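# Seat the L-shaped part flat in its matching pocket

## Task

Lay the L-shaped part flat, fully down at the bottom of the pocket shaped to fit it, so that it stays there on its own after the robot lets go; anything the robot is still touching at the end must not sink once released.

## Robot and tools

Robot: a single six-joint arm with a two-finger gripper. Every per-joint list, both in what you send and in what comes back, uses this fixed order: shoulder, wrist roll, elbow, waist, forearm roll, wrist pitch. Wrist roll is sign-flipped against the URDF everywhere you see it, but the stated ranges use URDF signs, so flip them for wrist roll. Ranges in radians: waist, shoulder, forearm roll, wrist pitch and wrist roll each -6.283 to 6.283; elbow -2.792 to 2.792. Real ends may differ by up to 0.010 rad.

Frames: the scene frame has its origin on the tabletop right under the arm base, +z up, and +y to the left when facing along +x. end_effector_position is in metres and end_effector_quat_wxyz gives orientation; velocities are in m/s and rad/s. The base may be tilted, and the reported hand position gets less accurate at long reach. In the gripper frame the fingers point along +z and close along y. The reported point sits between the pads when closed; fingertips extend about 33 mm past it when closed and about 9 mm when fully open, and they travel roughly 24 mm further out while closing, so keep that clearance above the table.

Row format (shared by execute_actions and move): 9 numbers, each in [-1, 1]: six joint values in the order above, then gripper position, force_limit, speed. Joint values are scaled offsets, not poses: 1.0 equals 1.398 rad for waist and shoulder, 2.097 rad for elbow, 2.622 rad for forearm roll, wrist pitch and wrist roll. Gripper position +1 is fully open (140 mm), about -0.8 brings the pads together, -1 closes until blocked. force_limit: -1 about 14 N, 0 about 60 N, +1 about 107 N. speed: -1 about 30 mm/s, 0 about 140, +1 about 250. A row may carry 6 extra values from 0 to 1, a per-joint stiffness multiplier in Joint positions order, which persists until changed; with stiffness in use, drive leads are smaller (0.254/0.382/0.477 rad).

execute_actions(actions): a list of up to 15 actions; each action is up to 15 rows, each row lasting one 1/30 s step; fewer rows means the final row is repeated to fill 15 steps. Joint values in every row are offsets from the angles at the start of that action (for a call's first action, the latest reported angles), not from the preceding row. An empty list only returns state and images. If any action is malformed, or the first one would push a joint more than 0.010 rad beyond its range, the whole call is refused.

move(target, speed, blocking): target is one row whose joint offsets are measured from the Joint positions in the most recent result showing them. All joints follow paths that finish together, so the hand traces a curve; duration 0.5 to 10 s. speed is the top rate in rad/s of the joint travelling furthest, 0.01 to 2, default 0.5. It does not avoid obstacles. The 'move:' line reports the ending (done, off_target, moving, held, fault), limits=held or limits=none, and the joint furthest from target. blocking=false returns after 0.5 s; then only wait or stop are accepted until a result shows the move ended. wait(seconds) runs 0 to 10 s holding the last command. stop brakes a running move (fingers keep going). zoom_image(camera, region) crops cam_high, cam_low or cam_wrist with region [x0, y0, x1, y1] in pixels, at most 504x504, origin top-left; images are 672x504. show_instructions shows the reference image of the part and tray. finished_scene(scene) ends the current scene, given its number, irreversibly.

Motion limits: per-joint target speed caps are 2.09 (waist, shoulder), 3.14 (elbow) and 3.93 rad/s (others). Targets are kept within 0.456 / 0.683 / 0.854 rad of the measured angle, and are pulled back if they would put the gripper over 70 mm from where it is, so big motions span several actions. 'Joint targets' shows what the joints are currently driven toward.

Gripping: close with position -1 and confirm object_status = 2. Codes: 0 moving, 1 blocked while opening, 2 blocked while closing, 3 reached the command or pads touching. position_measured is in counts: 3 open, 230 closed, nonlinear. To squeeze harder while holding, raise force_limit and nudge position by 0.01 or more (e.g. -1 to -0.98).

Other result lines: 'joint sent to its limit', 'joint command not followed' (clearance check altered targets; mounts count as the arm), step readings with HELD marks (only for execute_actions), Flange force (noisy, includes held weight, may say 'no reading'), MOTOR HOT and OVER-TEMPERATURE FAULT.

Avoid: contact torque reaching load limits (waist, shoulder 319 N m; elbow 150; wrist joints 42.3, held weight included) or any external force of 144 N; either halts the arm for 10 s and drops the rest of the call. The arm is stiff, so aim targets only slightly past contact and approach slowly. Brief tugs on held parts or pushes on loose ones may happen. Do not drop, slam or knock anything off the table, and release the part so it rests by itself. Cameras and their calibration may be off by a few degrees and millimetres.

Each tool is called by a JSON object that holds its "fn" and its "kwargs", one argument or row to a line.

Reference images:

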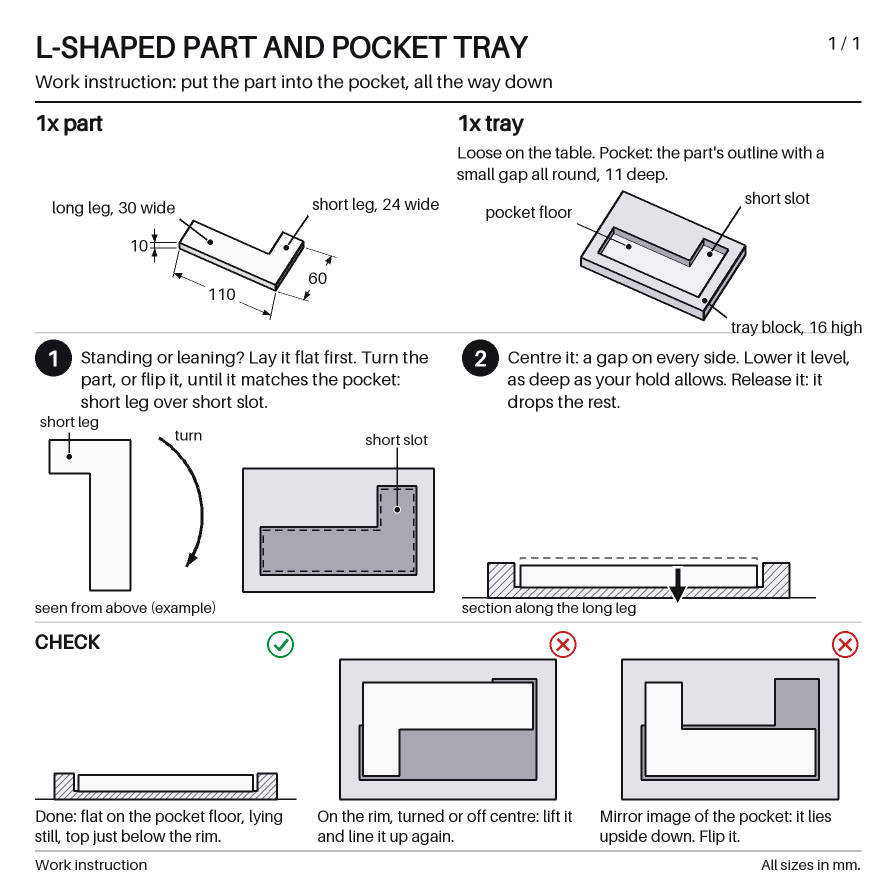

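## Session

{"fn": "execute_actions", "kwargs": {
  "actions": []
}}

Scene clock: 0.00 s.
end_effector_position=(+0.1419, -0.1410, +0.2897) position_measured=3 object_status=3 end_effector_quat_wxyz=(-0.142, +0.901, +0.110, -0.396) end_effector_velocity=(-0.000, +0.001, -0.000) end_effector_angular_velocity=(+0.001, +0.001, -0.001)
Joint names: [shoulder, wrist roll, elbow, waist, forearm roll, wrist pitch]
Joint positions: [ 0.066 -0.859  2.282 -0.512 -0.247  1.641]
Joint velocities: [ 0.001 -0.001  0.    -0.     0.001  0.   ]
Flange force (N, the push that the arm receives, along the gripper's own x y z axes): no reading
Joint targets: [0.066 -0.859 2.282 -0.512 -0.247 1.641]
Joint stiffness scale: [1. 1. 1. 1. 1. 1.]

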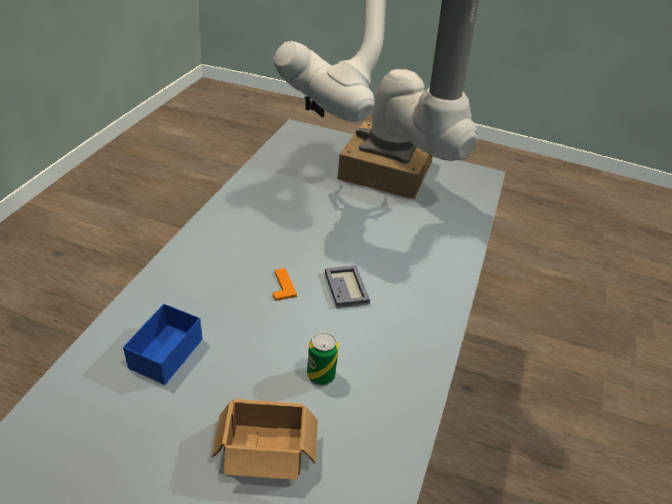

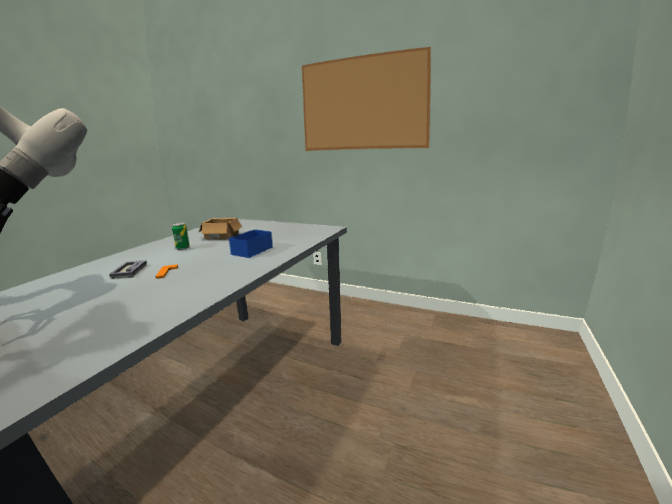

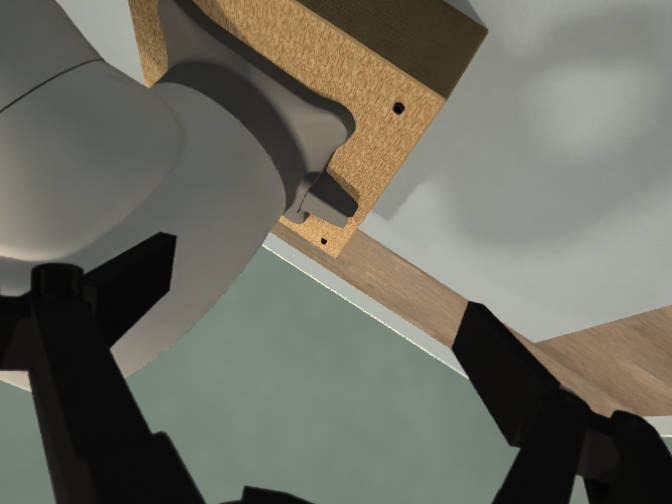

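{"fn": "zoom_image", "kwargs": {
  "camera": "cam_high",
  "region": [250, 250, 390, 320]
}}

{"fn": "zoom_image", "kwargs": {
  "camera": "cam_low",
  "region": [90, 245, 200, 290]
}}

Region (250, 250, 390, 320) of cam_high's 672x504 image, scaled by 3.600, with more detail than that image has.

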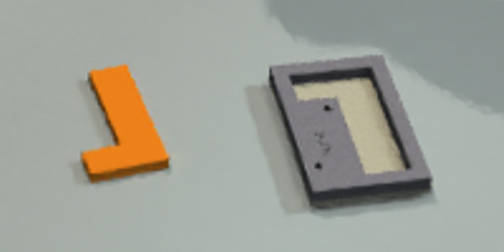

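Region (90, 245, 200, 290) of cam_low's 672x504 image, scaled by 4.582, with more detail than that image has; it fills the top 206 rows of this view, and the rest is white.

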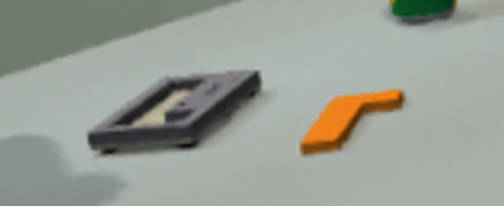

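{"fn": "move", "kwargs": {
  "target": [0.161, 0.99, -0.271, 0.236, 0.0942, -0.192, -0.2, 0, 0],
  "speed": 2
}}

Scene clock: 41.23 s.
end_effector_position=(+0.6683, -0.1204, +0.3037) position_measured=154 object_status=3 end_effector_quat_wxyz=(-0.003, +0.034, +0.999, -0.007) end_effector_velocity=(+0.000, +0.001, -0.000) end_effector_angular_velocity=(+0.002, -0.001, +0.001)
Joint names: [shoulder, wrist roll, elbow, waist, forearm roll, wrist pitch]
Joint positions: [ 0.288  1.733  1.718 -0.188 -0.002  1.145]
Joint velocities: [ 0.     0.001 -0.     0.001  0.002 -0.   ]
Flange force (N, the push that the arm receives, along the gripper's own x y z axes): [-5.6 3.5 -2.8]
Joint targets: [0.291 1.736 1.714 -0.182 0.000 1.138]
Joint stiffness scale: [1. 1. 1. 1. 1. 1.]
move: done; limits=none; farthest joint: the wrist pitch, 0.008 radians from its target (0.504 radians at the start)
camera_calibration (this result's frames):
cam_wrist: T_world_to_cam=[[-0.183727, 0.981943, 0.0450759, 0.209962], [0.945805, 0.164102, 0.280221, -0.679432], [0.267764, 0.0941172, -0.958876, 0.305058], [0, 0, 0, 1]] pos_world=[0.599502, -0.123386, 0.47344]

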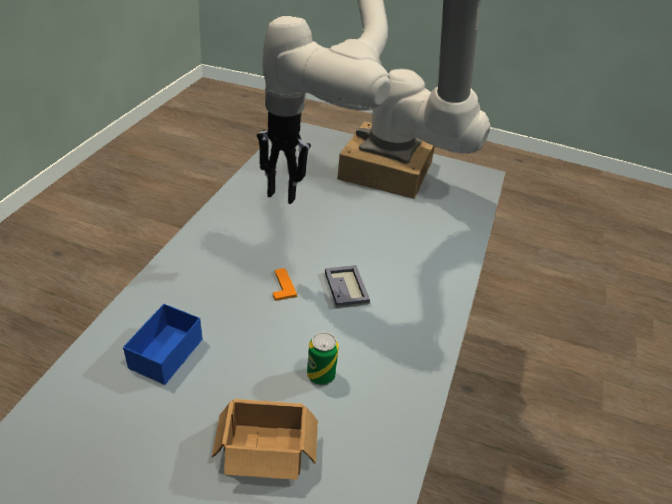

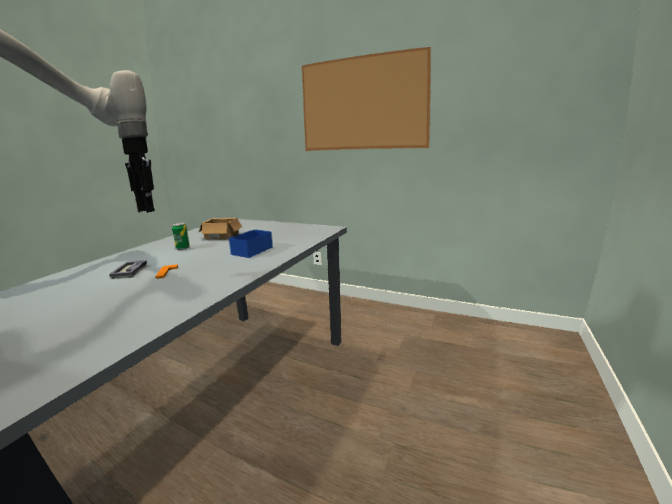

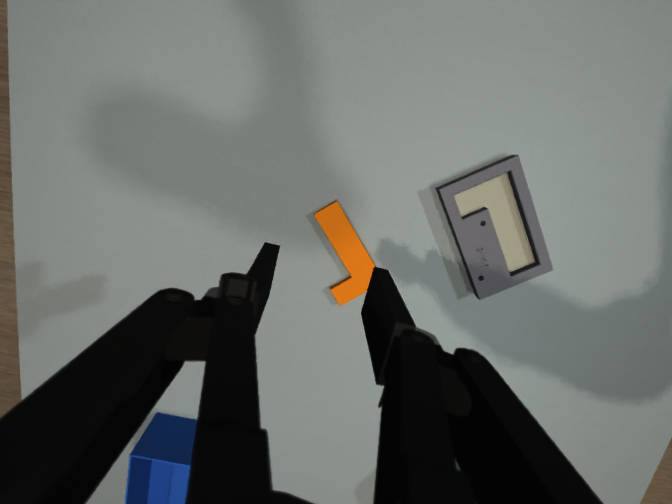

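{"fn": "zoom_image", "kwargs": {
  "camera": "cam_wrist",
  "region": [290, 140, 570, 320]
}}

Region (290, 140, 570, 320) of cam_wrist's 672x504 image, scaled by 1.800, with more detail than that image has; it fills the top 324 rows of this view, and the rest is white.

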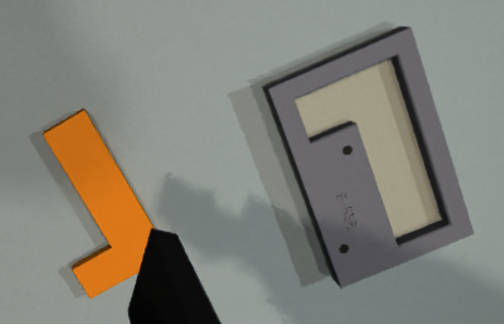

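{"fn": "move", "kwargs": {
  "target": [0.1623, 0.2573, 0.0504, 0.0533, 0.001, -0.1304, -0.2, 0, 0],
  "speed": 1.0
}}

Scene clock: 51.00 s.
end_effector_position=(+0.7043, -0.0814, +0.0988) position_measured=154 object_status=3 end_effector_quat_wxyz=(-0.002, -0.330, +0.944, -0.008) end_effector_velocity=(+0.001, -0.000, -0.000) end_effector_angular_velocity=(+0.000, -0.001, +0.001)
Joint names: [shoulder, wrist roll, elbow, waist, forearm roll, wrist pitch]
Joint positions: [ 0.514  2.405  1.82  -0.119 -0.002  0.811]
Joint velocities: [ 0.001  0.001 -0.001 -0.     0.    -0.001]
Flange force (N, the push that the arm receives, along the gripper's own x y z axes): [-6.9 -0.9 -1.1]
Joint targets: [0.515 2.408 1.824 -0.113 0.001 0.803]
Joint stiffness scale: [1. 1. 1. 1. 1. 1.]
move: done; limits=none; farthest joint: the wrist pitch, 0.007 radians from its target (0.342 radians at the start)
camera_calibration (this result's frames):
cam_wrist: T_world_to_cam=[[-0.798208, 0.600535, 0.0471311, 0.589014], [0.588006, 0.759781, 0.277456, -0.361686], [0.130813, 0.249181, -0.959581, 0.204352], [0, 0, 0, 1]] pos_world=[0.656098, -0.129842, 0.268683]

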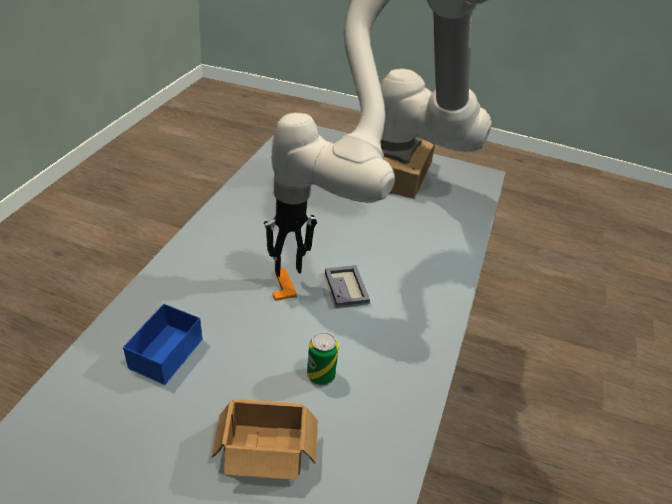

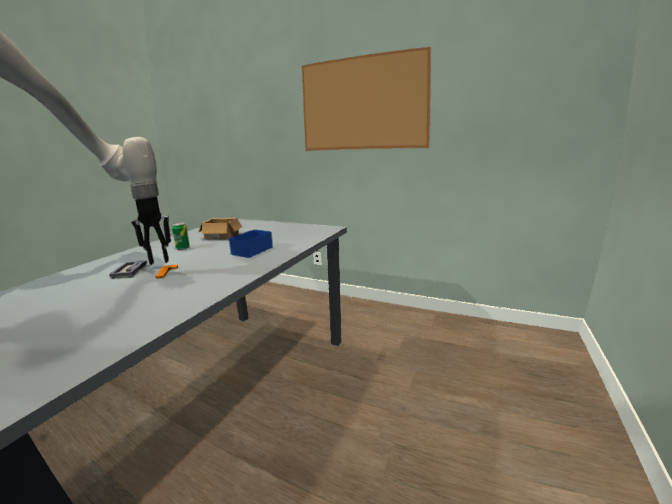

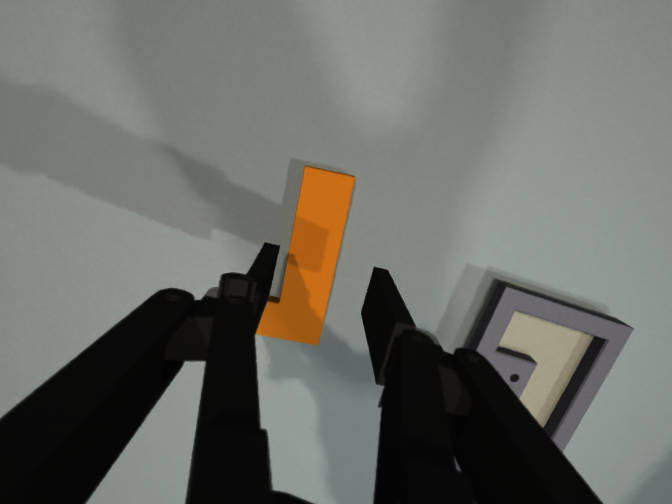

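{"fn": "zoom_image", "kwargs": {
  "camera": "cam_wrist",
  "region": [230, 150, 430, 360]
}}

Region (230, 150, 430, 360) of cam_wrist's 672x504 image, scaled by 2.400, with more detail than that image has; it fills the left 480 columns of this view, and the rest is white.

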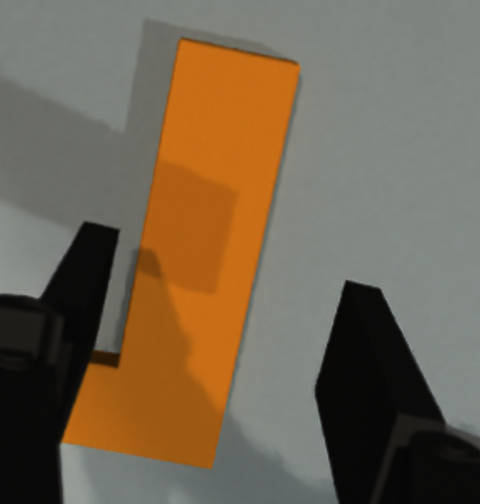

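{"fn": "move", "kwargs": {
  "target": [0.0333, 0.0092, 0.0173, -0.0193, 0.001, -0.0332, -0.2, 0, 0],
  "speed": 0.3
}}

Scene clock: 60.87 s.
end_effector_position=(+0.6970, -0.0959, +0.0556) position_measured=154 object_status=3 end_effector_quat_wxyz=(-0.000, -0.330, +0.944, -0.008) end_effector_velocity=(+0.000, -0.000, +0.000) end_effector_angular_velocity=(-0.001, -0.001, +0.001)
Joint names: [shoulder, wrist roll, elbow, waist, forearm roll, wrist pitch]
Joint positions: [ 0.558  2.426  1.851 -0.14  -0.001  0.733]
Joint velocities: [-0.001  0.001 -0.    -0.    -0.001 -0.   ]
Flange force (N, the push that the arm receives, along the gripper's own x y z axes): [-4.1 3.2 -18.1]
Joint targets: [0.560 2.429 1.856 -0.146 0.001 0.724]
Joint stiffness scale: [1. 1. 1. 1. 1. 1.]
move: done; limits=none; farthest joint: the wrist pitch, 0.009 radians from its target (0.087 radians at the start)
camera_calibration (this result's frames):
cam_wrist: T_world_to_cam=[[-0.797879, 0.601119, 0.0452242, 0.593796], [0.587844, 0.759251, 0.279243, -0.334475], [0.133522, 0.249387, -0.959155, 0.165651], [0, 0, 0, 1]] pos_world=[0.648278, -0.144302, 0.225431]

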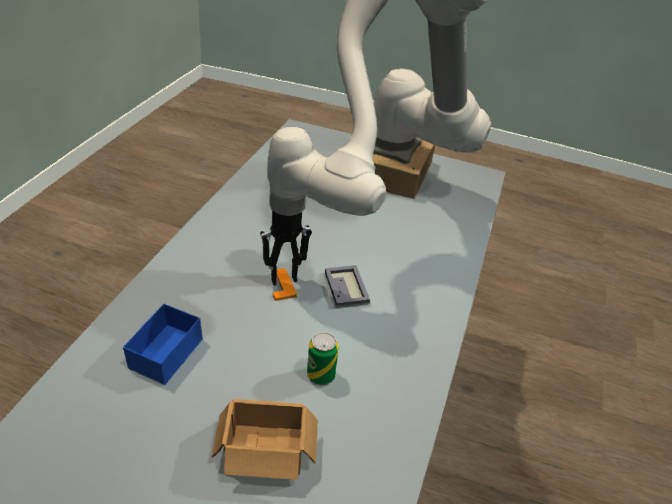

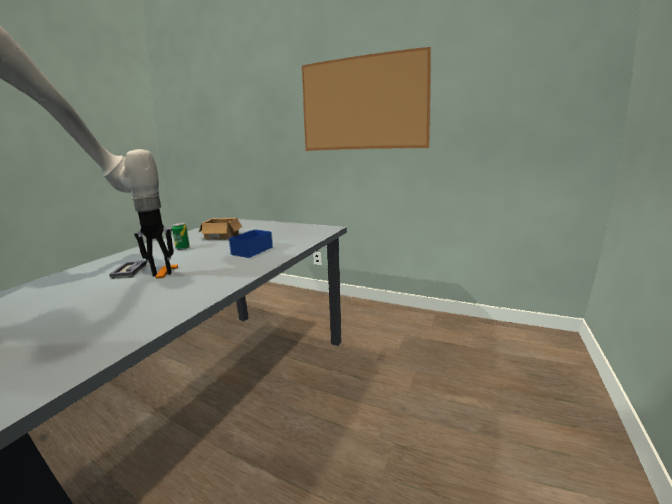

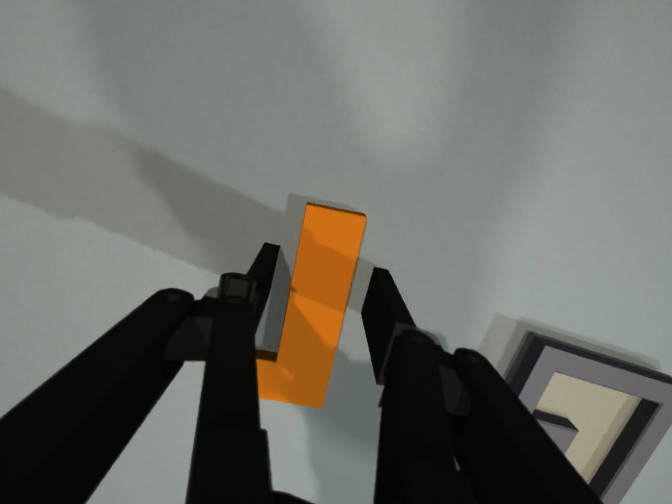

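{"fn": "move", "kwargs": {
  "target": [-0.0058, 0.0, 0.0, 0.0, 0.0, 0.0, -0.2, 0, 0],
  "speed": 0.05
}}

Scene clock: 63.67 s.
end_effector_position=(+0.6982, -0.0960, +0.0598) position_measured=154 object_status=3 end_effector_quat_wxyz=(+0.002, -0.330, +0.944, -0.010) end_effector_velocity=(+0.000, -0.000, +0.001) end_effector_angular_velocity=(-0.001, -0.000, +0.001)
Joint names: [shoulder, wrist roll, elbow, waist, forearm roll, wrist pitch]
Joint positions: [ 0.552  2.426  1.851 -0.14  -0.001  0.733]
Joint velocities: [-0.001  0.     0.    -0.    -0.001  0.   ]
Flange force (N, the push that the arm receives, along the gripper's own x y z axes): [-7.0 0.1 -1.1]
Joint targets: [0.550 2.426 1.851 -0.140 -0.001 0.733]
Joint stiffness scale: [1. 1. 1. 1. 1. 1.]
move: done; limits=none; farthest joint: the shoulder, 0.002 radians from its target (0.008 radians at the start)
camera_calibration (this result's frames):
cam_wrist: T_world_to_cam=[[-0.798218, 0.601045, 0.0399061, 0.59527], [0.58609, 0.759644, 0.281849, -0.33515], [0.13909, 0.248366, -0.958628, 0.165526], [0, 0, 0, 1]] pos_world=[0.648561, -0.1443, 0.229385]

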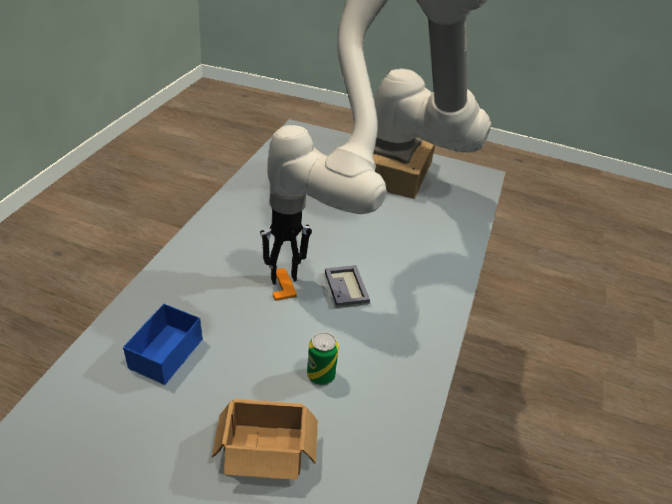

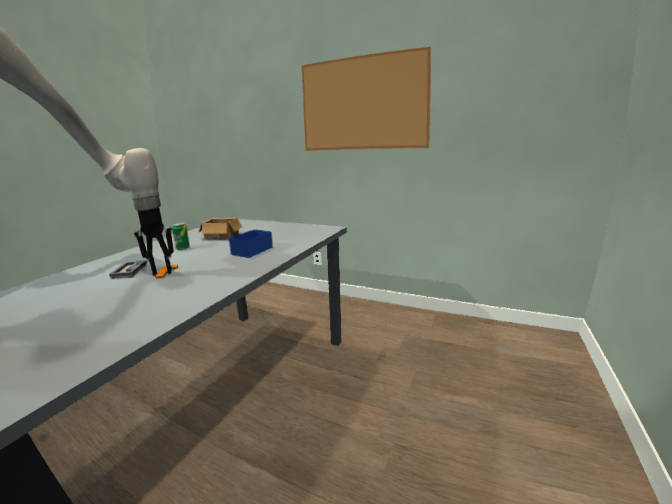

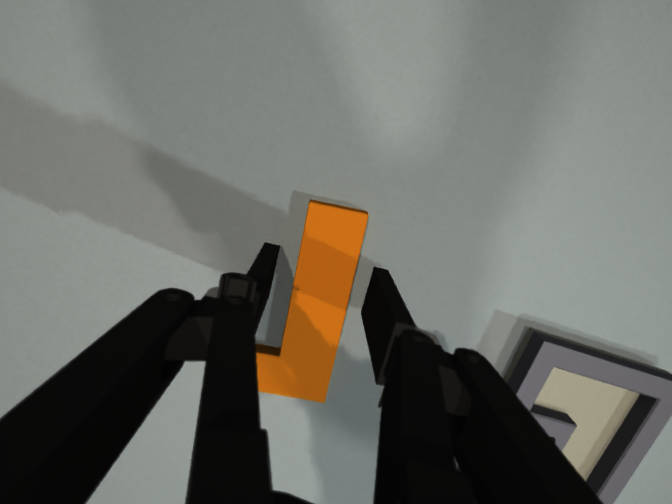

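{"fn": "move", "kwargs": {
  "target": [0, 0, 0, 0, 0, 0, -1, 0.5, -0.5],
  "speed": 0.05
}}

Scene clock: 64.83 s.
end_effector_position=(+0.6983, -0.0960, +0.0600) position_measured=192 object_status=2 end_effector_quat_wxyz=(+0.002, -0.330, +0.944, -0.010) end_effector_velocity=(+0.000, -0.000, -0.000) end_effector_angular_velocity=(-0.001, +0.000, +0.001)
Joint names: [shoulder, wrist roll, elbow, waist, forearm roll, wrist pitch]
Joint positions: [ 0.552  2.426  1.851 -0.14  -0.001  0.733]
Joint velocities: [ 0.     0.    -0.     0.    -0.001 -0.   ]
Flange force (N, the push that the arm receives, along the gripper's own x y z axes): [-10.2 -1.2 -12.1]
Joint targets: [0.552 2.426 1.851 -0.140 -0.001 0.733]
Joint stiffness scale: [1. 1. 1. 1. 1. 1.]
move: done; limits=none; farthest joint: the waist, 0.000 radians from its target (0.000 radians at the start)
camera_calibration (this result's frames):
cam_wrist: T_world_to_cam=[[-0.798229, 0.601045, 0.039699, 0.595326], [0.586024, 0.759657, 0.281951, -0.335179], [0.139308, 0.248326, -0.958607, 0.16552], [0, 0, 0, 1]] pos_world=[0.648571, -0.1443, 0.229539]

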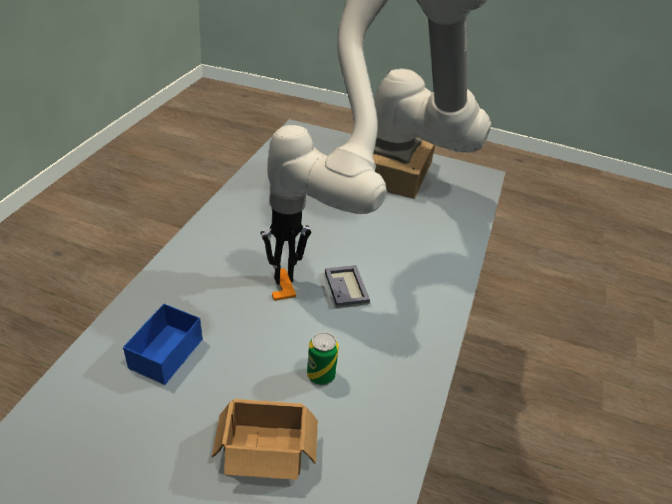

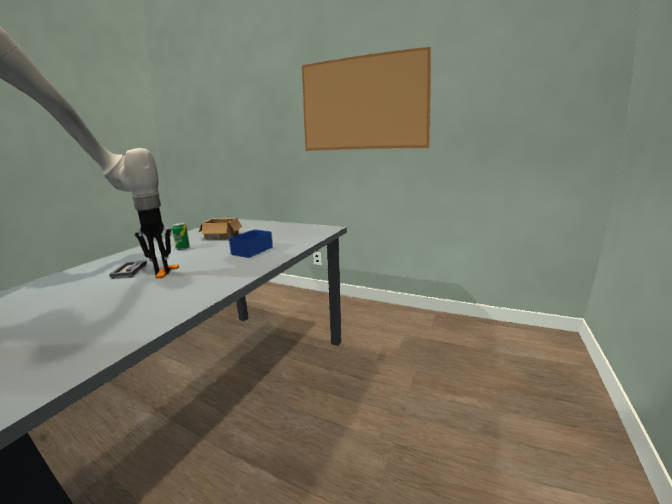

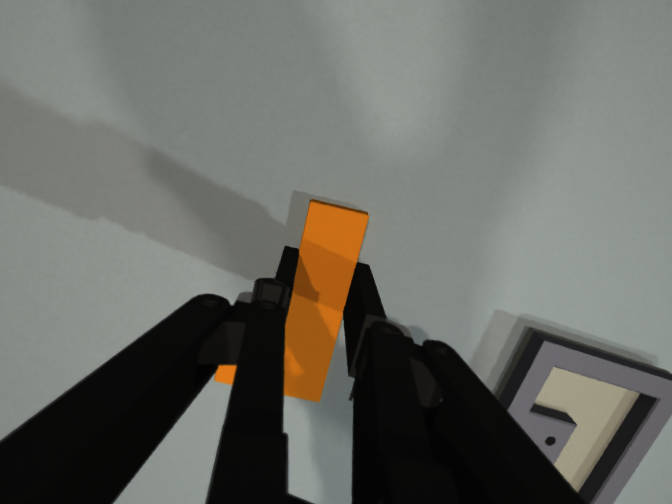

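{"fn": "move", "kwargs": {
  "target": [-0.1373, -0.3272, -0.0482, 0.2146, 0, 0.2925, -1, 0.5, -0.5],
  "speed": 1.0
}}

Scene clock: 74.53 s.
end_effector_position=(+0.5399, +0.0968, +0.2673) position_measured=192 object_status=2 end_effector_quat_wxyz=(-0.229, -0.053, +0.972, -0.021) end_effector_velocity=(+0.000, -0.000, +0.000) end_effector_angular_velocity=(-0.000, +0.000, -0.002)
Joint names: [shoulder, wrist roll, elbow, waist, forearm roll, wrist pitch]
Joint positions: [ 0.361  1.572  1.754  0.155 -0.001  1.492]
Joint velocities: [-0.    -0.001 -0.001 -0.001  0.     0.001]
Flange force (N, the push that the arm receives, along the gripper's own x y z axes): [-3.9 4.5 -3.7]
Joint targets: [0.360 1.569 1.750 0.160 -0.001 1.500]
Joint stiffness scale: [1. 1. 1. 1. 1. 1.]
move: done; limits=none; farthest joint: the wrist pitch, 0.007 radians from its target (0.767 radians at the start)
camera_calibration (this result's frames):
cam_wrist: T_world_to_cam=[[-0.304908, 0.940671, 0.148892, 0.0164002], [0.930925, 0.327372, -0.161881, -0.473024], [-0.20102, 0.0892482, -0.975513, 0.542061], [0, 0, 0, 1]] pos_world=[0.554316, 0.0910499, 0.449772]

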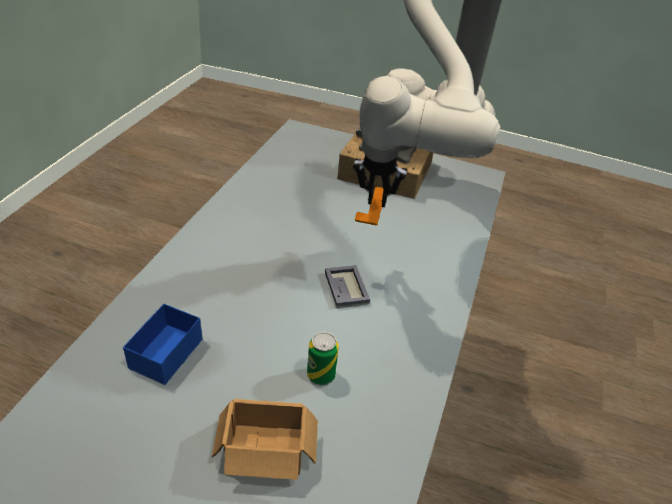

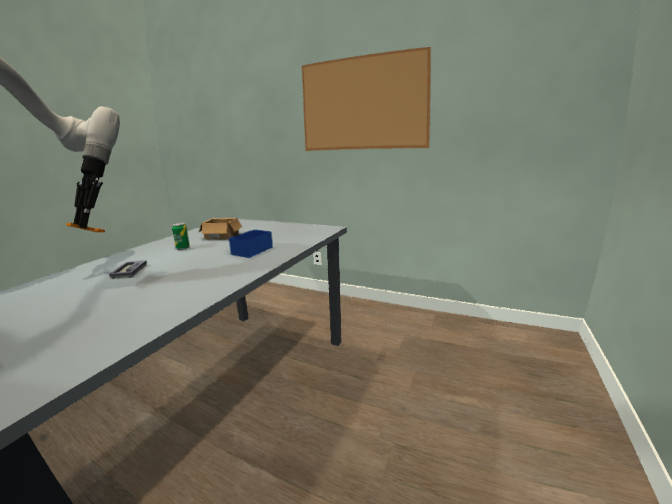

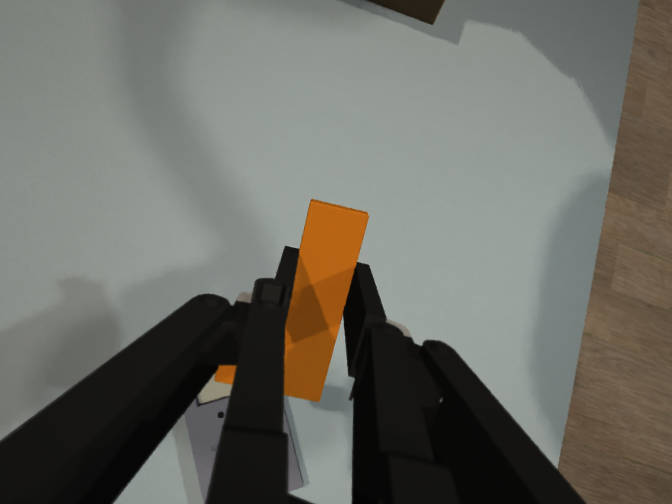

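{"fn": "move", "kwargs": {
  "target": [0.585, 0, -0.330, 0.2368, 0, 0.3734, -1, 0.5, -0.5],
  "speed": 0.8
}}

Scene clock: 77.03 s.
end_effector_position=(+0.5985, +0.3182, +0.1579) position_measured=192 object_status=2 end_effector_quat_wxyz=(+0.689, +0.148, -0.692, +0.159) end_effector_velocity=(+0.000, +0.001, +0.001) end_effector_angular_velocity=(+0.000, -0.000, +0.000)
Joint names: [shoulder, wrist roll, elbow, waist, forearm roll, wrist pitch]
Joint positions: [ 1.179  1.572  1.067  0.481 -0.     2.464]
Joint velocities: [-0.    -0.    -0.002  0.001  0.     0.001]
Flange force (N, the push that the arm receives, along the gripper's own x y z axes): [-1.1 4.3 -9.6]
Joint targets: [1.179 1.572 1.062 0.486 -0.001 2.471]
Joint stiffness scale: [1. 1. 1. 1. 1. 1.]
move: done; limits=none; farthest joint: the wrist pitch, 0.007 radians from its target (0.978 radians at the start)
camera_calibration (this result's frames):
cam_wrist: T_world_to_cam=[[-0.358044, 0.903403, 0.23594, -0.127849], [0.172824, 0.312447, -0.934082, -0.0374305], [-0.917571, -0.293666, -0.268, 0.866365], [0, 0, 0, 1]] pos_world=[0.755645, 0.381617, 0.227387]

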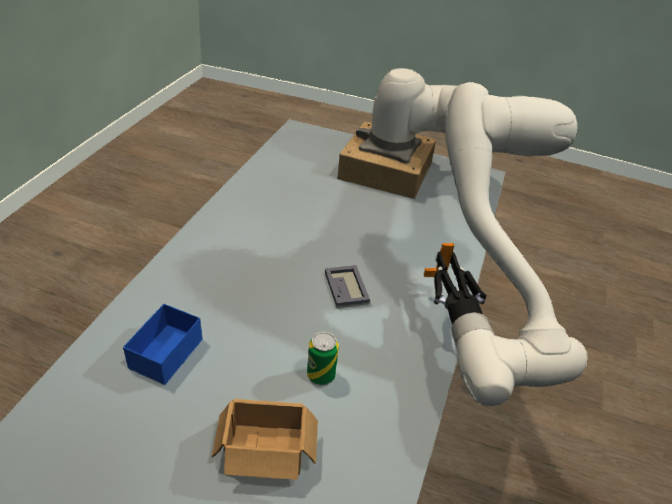

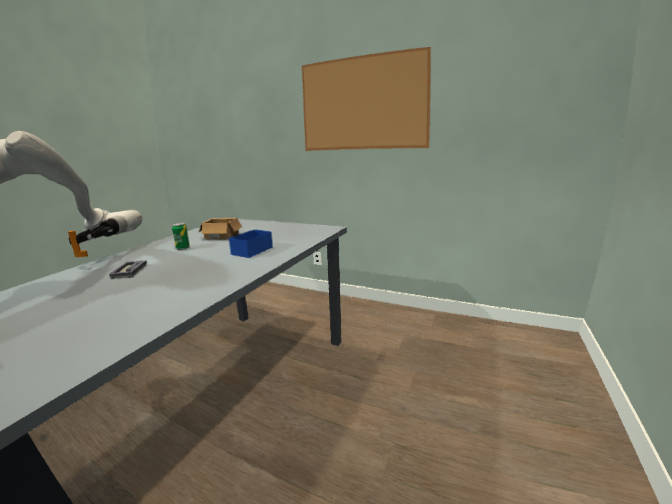

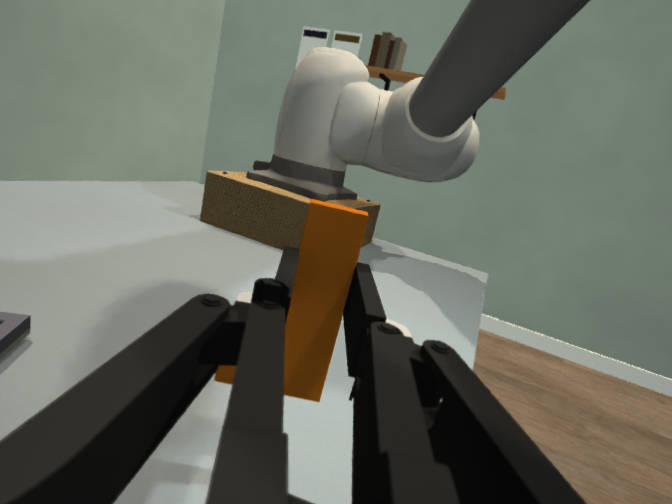

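{"fn": "zoom_image", "kwargs": {
  "camera": "cam_low",
  "region": [30, 190, 170, 290]
}}

Region (30, 190, 170, 290) of cam_low's 672x504 image, scaled by 3.600, with more detail than that image has; it fills the top 360 rows of this view, and the rest is white.

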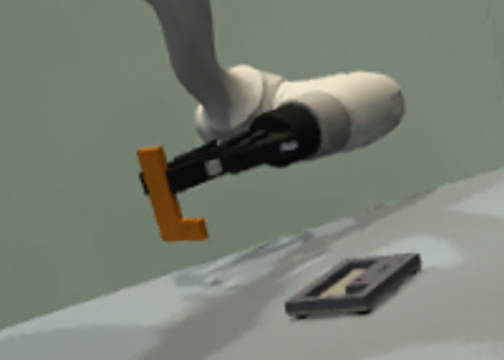

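{"fn": "move", "kwargs": {
  "target": [0.0336, 0, -0.0105, 0.003, 0, -0.0153, -1, 0.5, -0.5],
  "speed": 0.1
}}

{"fn": "zoom_image", "kwargs": {
  "camera": "cam_low",
  "region": [30, 190, 170, 290]
}}

Scene clock: 80.83 s.
end_effector_position=(+0.5988, +0.3177, +0.1180) position_measured=192 object_status=2 end_effector_quat_wxyz=(+0.687, +0.149, -0.693, +0.158) end_effector_velocity=(+0.001, +0.000, +0.000) end_effector_angular_velocity=(+0.002, -0.003, -0.000)
Joint names: [shoulder, wrist roll, elbow, waist, forearm roll, wrist pitch]
Joint positions: [ 1.224  1.572  1.05   0.481 -0.     2.431]
Joint velocities: [-0.     0.    -0.002 -0.    -0.    -0.001]
Flange force (N, the push that the arm receives, along the gripper's own x y z axes): [-0.9 4.0 -5.8]
Joint targets: [1.226 1.572 1.045 0.485 -0.000 2.424]
Joint stiffness scale: [1. 1. 1. 1. 1. 1.]
move: done; limits=none; farthest joint: the wrist pitch, 0.007 radians from its target (0.040 radians at the start)
camera_calibration (this result's frames):
cam_wrist: T_world_to_cam=[[-0.359142, 0.902894, 0.23622, -0.11706], [0.176847, 0.314359, -0.932686, -0.0776933], [-0.916374, -0.293192, -0.272573, 0.855486], [0, 0, 0, 1]] pos_world=[0.755644, 0.380938, 0.188371]

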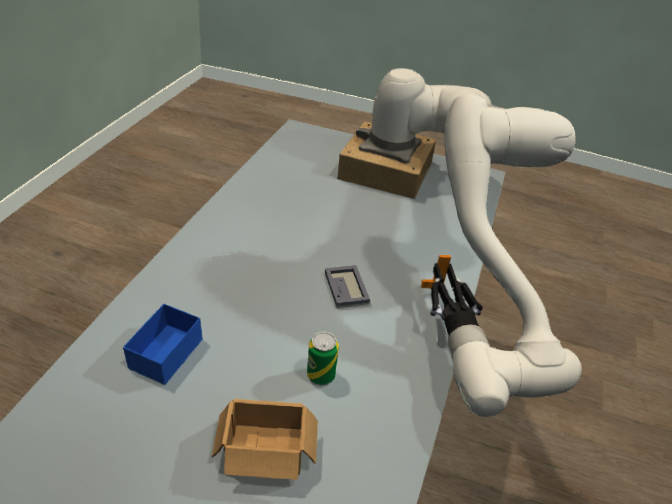

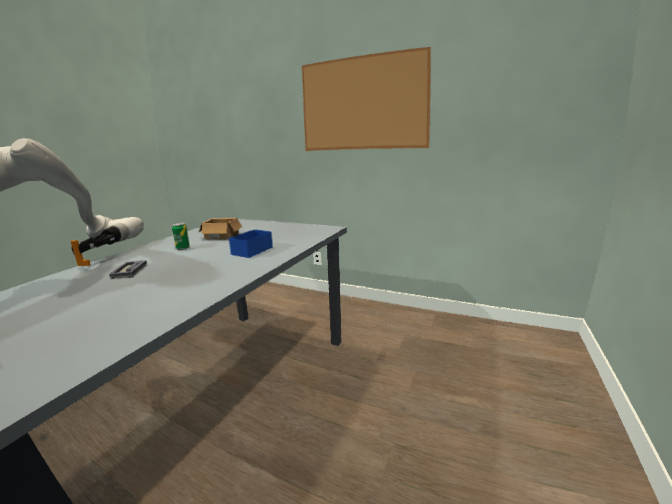

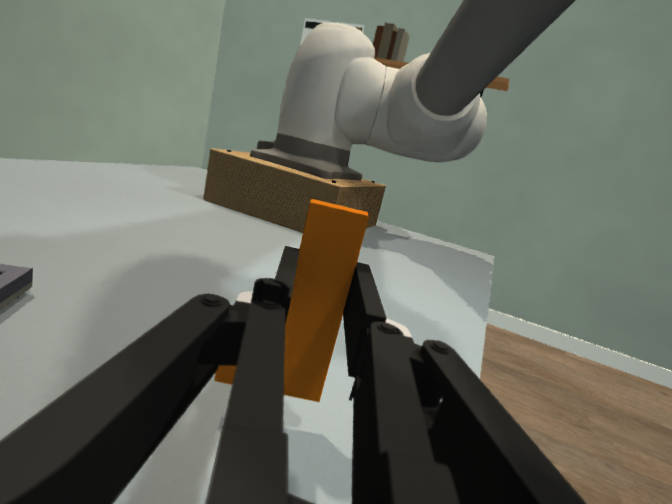

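Region (30, 190, 170, 290) of cam_low's 672x504 image, scaled by 3.600, with more detail than that image has; it fills the top 360 rows of this view, and the rest is white.

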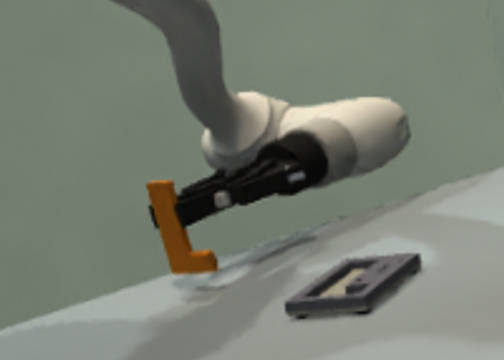

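{"fn": "move", "kwargs": {
  "target": [0.0141, 0, -0.0061, 0.003, 0, -0.0061, -1, 0.5, -0.5],
  "speed": 0.05
}}

{"fn": "zoom_image", "kwargs": {
  "camera": "cam_low",
  "region": [30, 190, 170, 290]
}}

Scene clock: 83.20 s.
end_effector_position=(+0.5989, +0.3175, +0.1039) position_measured=192 object_status=2 end_effector_quat_wxyz=(+0.688, +0.148, -0.693, +0.158) end_effector_velocity=(+0.001, +0.000, -0.000) end_effector_angular_velocity=(+0.001, -0.002, -0.001)
Joint names: [shoulder, wrist roll, elbow, waist, forearm roll, wrist pitch]
Joint positions: [ 1.241  1.572  1.042  0.481 -0.     2.422]
Joint velocities: [ 0.001 -0.001 -0.002 -0.001  0.001 -0.001]
Flange force (N, the push that the arm receives, along the gripper's own x y z axes): [-0.1 3.8 -4.5]
Joint targets: [1.243 1.572 1.037 0.485 -0.000 2.415]
Joint stiffness scale: [1. 1. 1. 1. 1. 1.]
move: done; limits=none; farthest joint: the wrist pitch, 0.007 radians from its target (0.016 radians at the start)
camera_calibration (this result's frames):
cam_wrist: T_world_to_cam=[[-0.358925, 0.902994, 0.236167, -0.113656], [0.176039, 0.313978, -0.932967, -0.0902417], [-0.916615, -0.29329, -0.271656, 0.851775], [0, 0, 0, 1]] pos_world=[0.755843, 0.380782, 0.174039]

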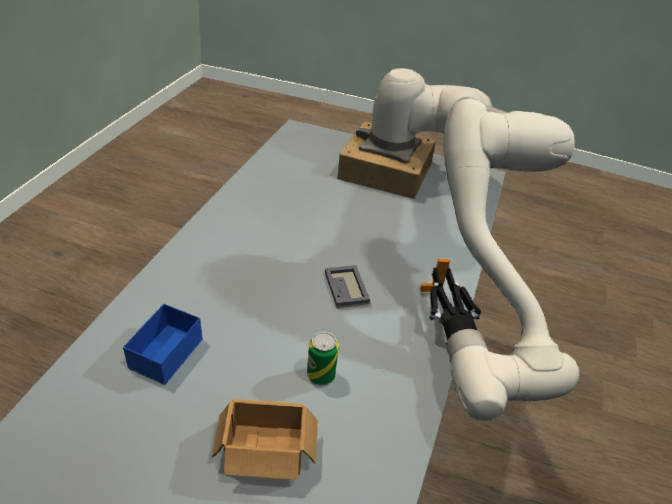

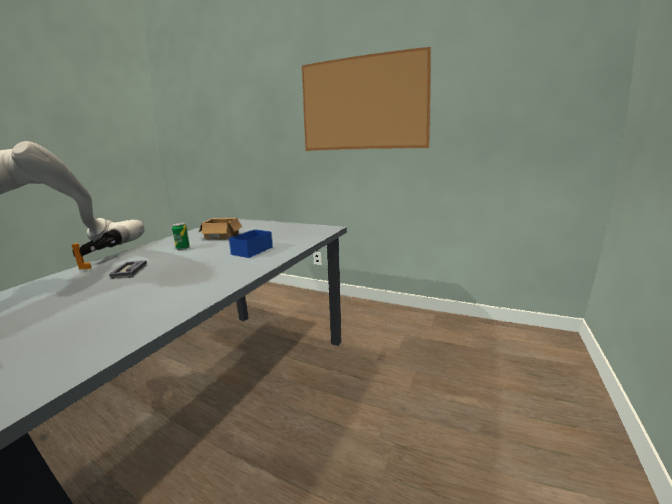

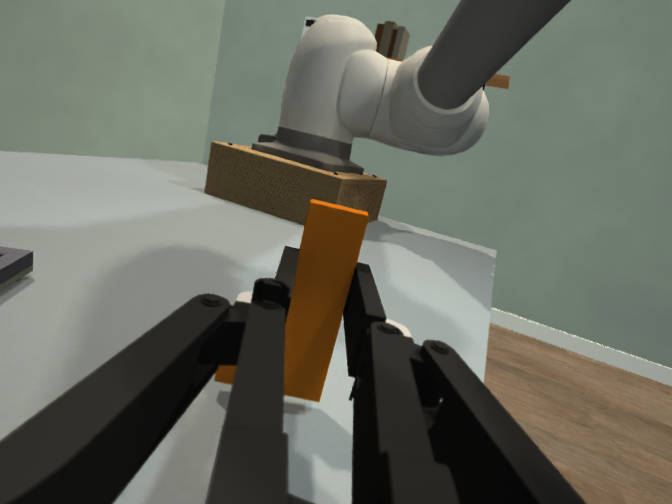

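Region (30, 190, 170, 290) of cam_low's 672x504 image, scaled by 3.600, with more detail than that image has; it fills the top 360 rows of this view, and the rest is white.

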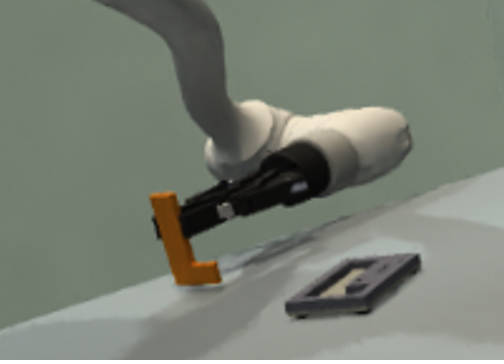

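{"fn": "move", "kwargs": {
  "target": [0.0058, 0, -0.0037, 0.003, 0, -0.0037, -1, 0.5, -0.5],
  "speed": 0.03
}}

Scene clock: 84.80 s.
end_effector_position=(+0.5990, +0.3175, +0.0993) position_measured=192 object_status=2 end_effector_quat_wxyz=(+0.688, +0.148, -0.693, +0.158) end_effector_velocity=(+0.001, +0.000, -0.001) end_effector_angular_velocity=(+0.002, -0.003, -0.001)
Joint names: [shoulder, wrist roll, elbow, waist, forearm roll, wrist pitch]
Joint positions: [ 1.247  1.572  1.039  0.481 -0.     2.42 ]
Joint velocities: [ 0.001 -0.    -0.002 -0.     0.    -0.001]
Flange force (N, the push that the arm receives, along the gripper's own x y z axes): [-4.3 3.8 -12.2]
Joint targets: [1.249 1.572 1.034 0.485 -0.000 2.413]
Joint stiffness scale: [1. 1. 1. 1. 1. 1.]
move: done; limits=none; farthest joint: the wrist pitch, 0.008 radians from its target (0.010 radians at the start)
camera_calibration (this result's frames):
cam_wrist: T_world_to_cam=[[-0.358791, 0.903056, 0.236134, -0.112595], [0.175545, 0.313745, -0.933139, -0.0941568], [-0.916762, -0.29335, -0.271096, 0.850624], [0, 0, 0, 1]] pos_world=[0.755951, 0.380751, 0.169327]

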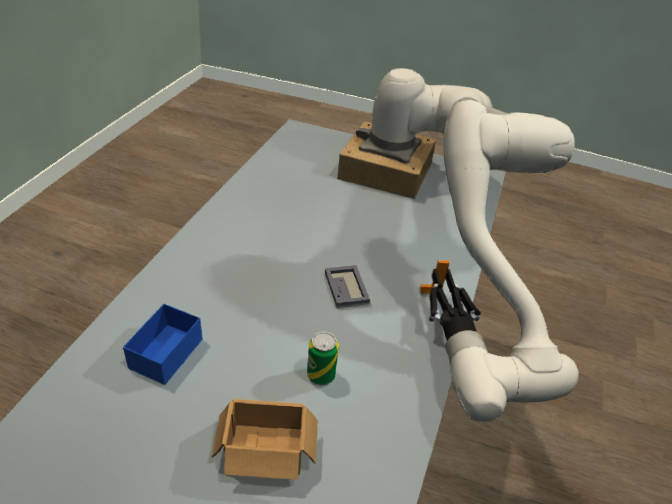

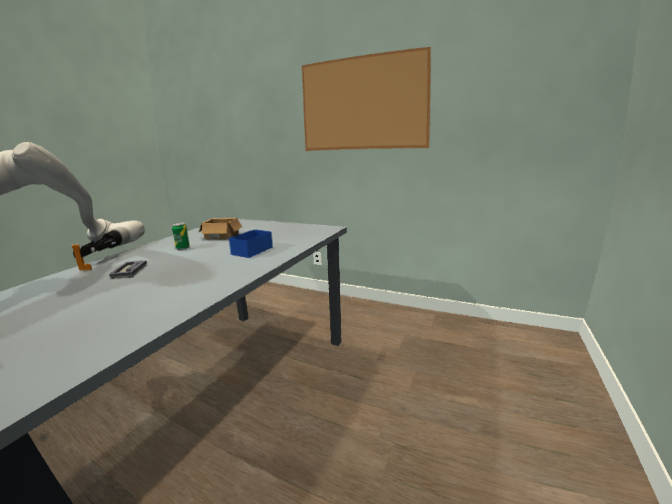

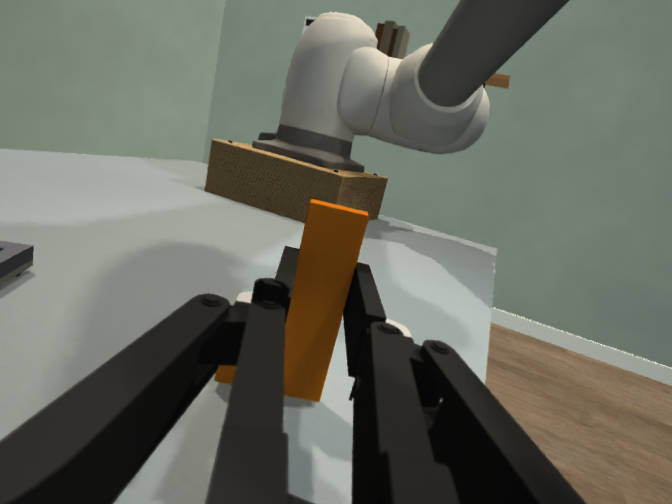

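{"fn": "zoom_image", "kwargs": {
  "camera": "cam_wrist",
  "region": [190, 340, 370, 440]
}}

Region (190, 340, 370, 440) of cam_wrist's 672x504 image, scaled by 2.800, with more detail than that image has.

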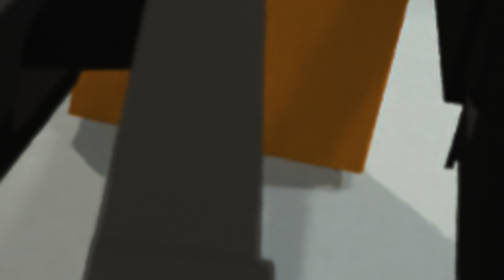

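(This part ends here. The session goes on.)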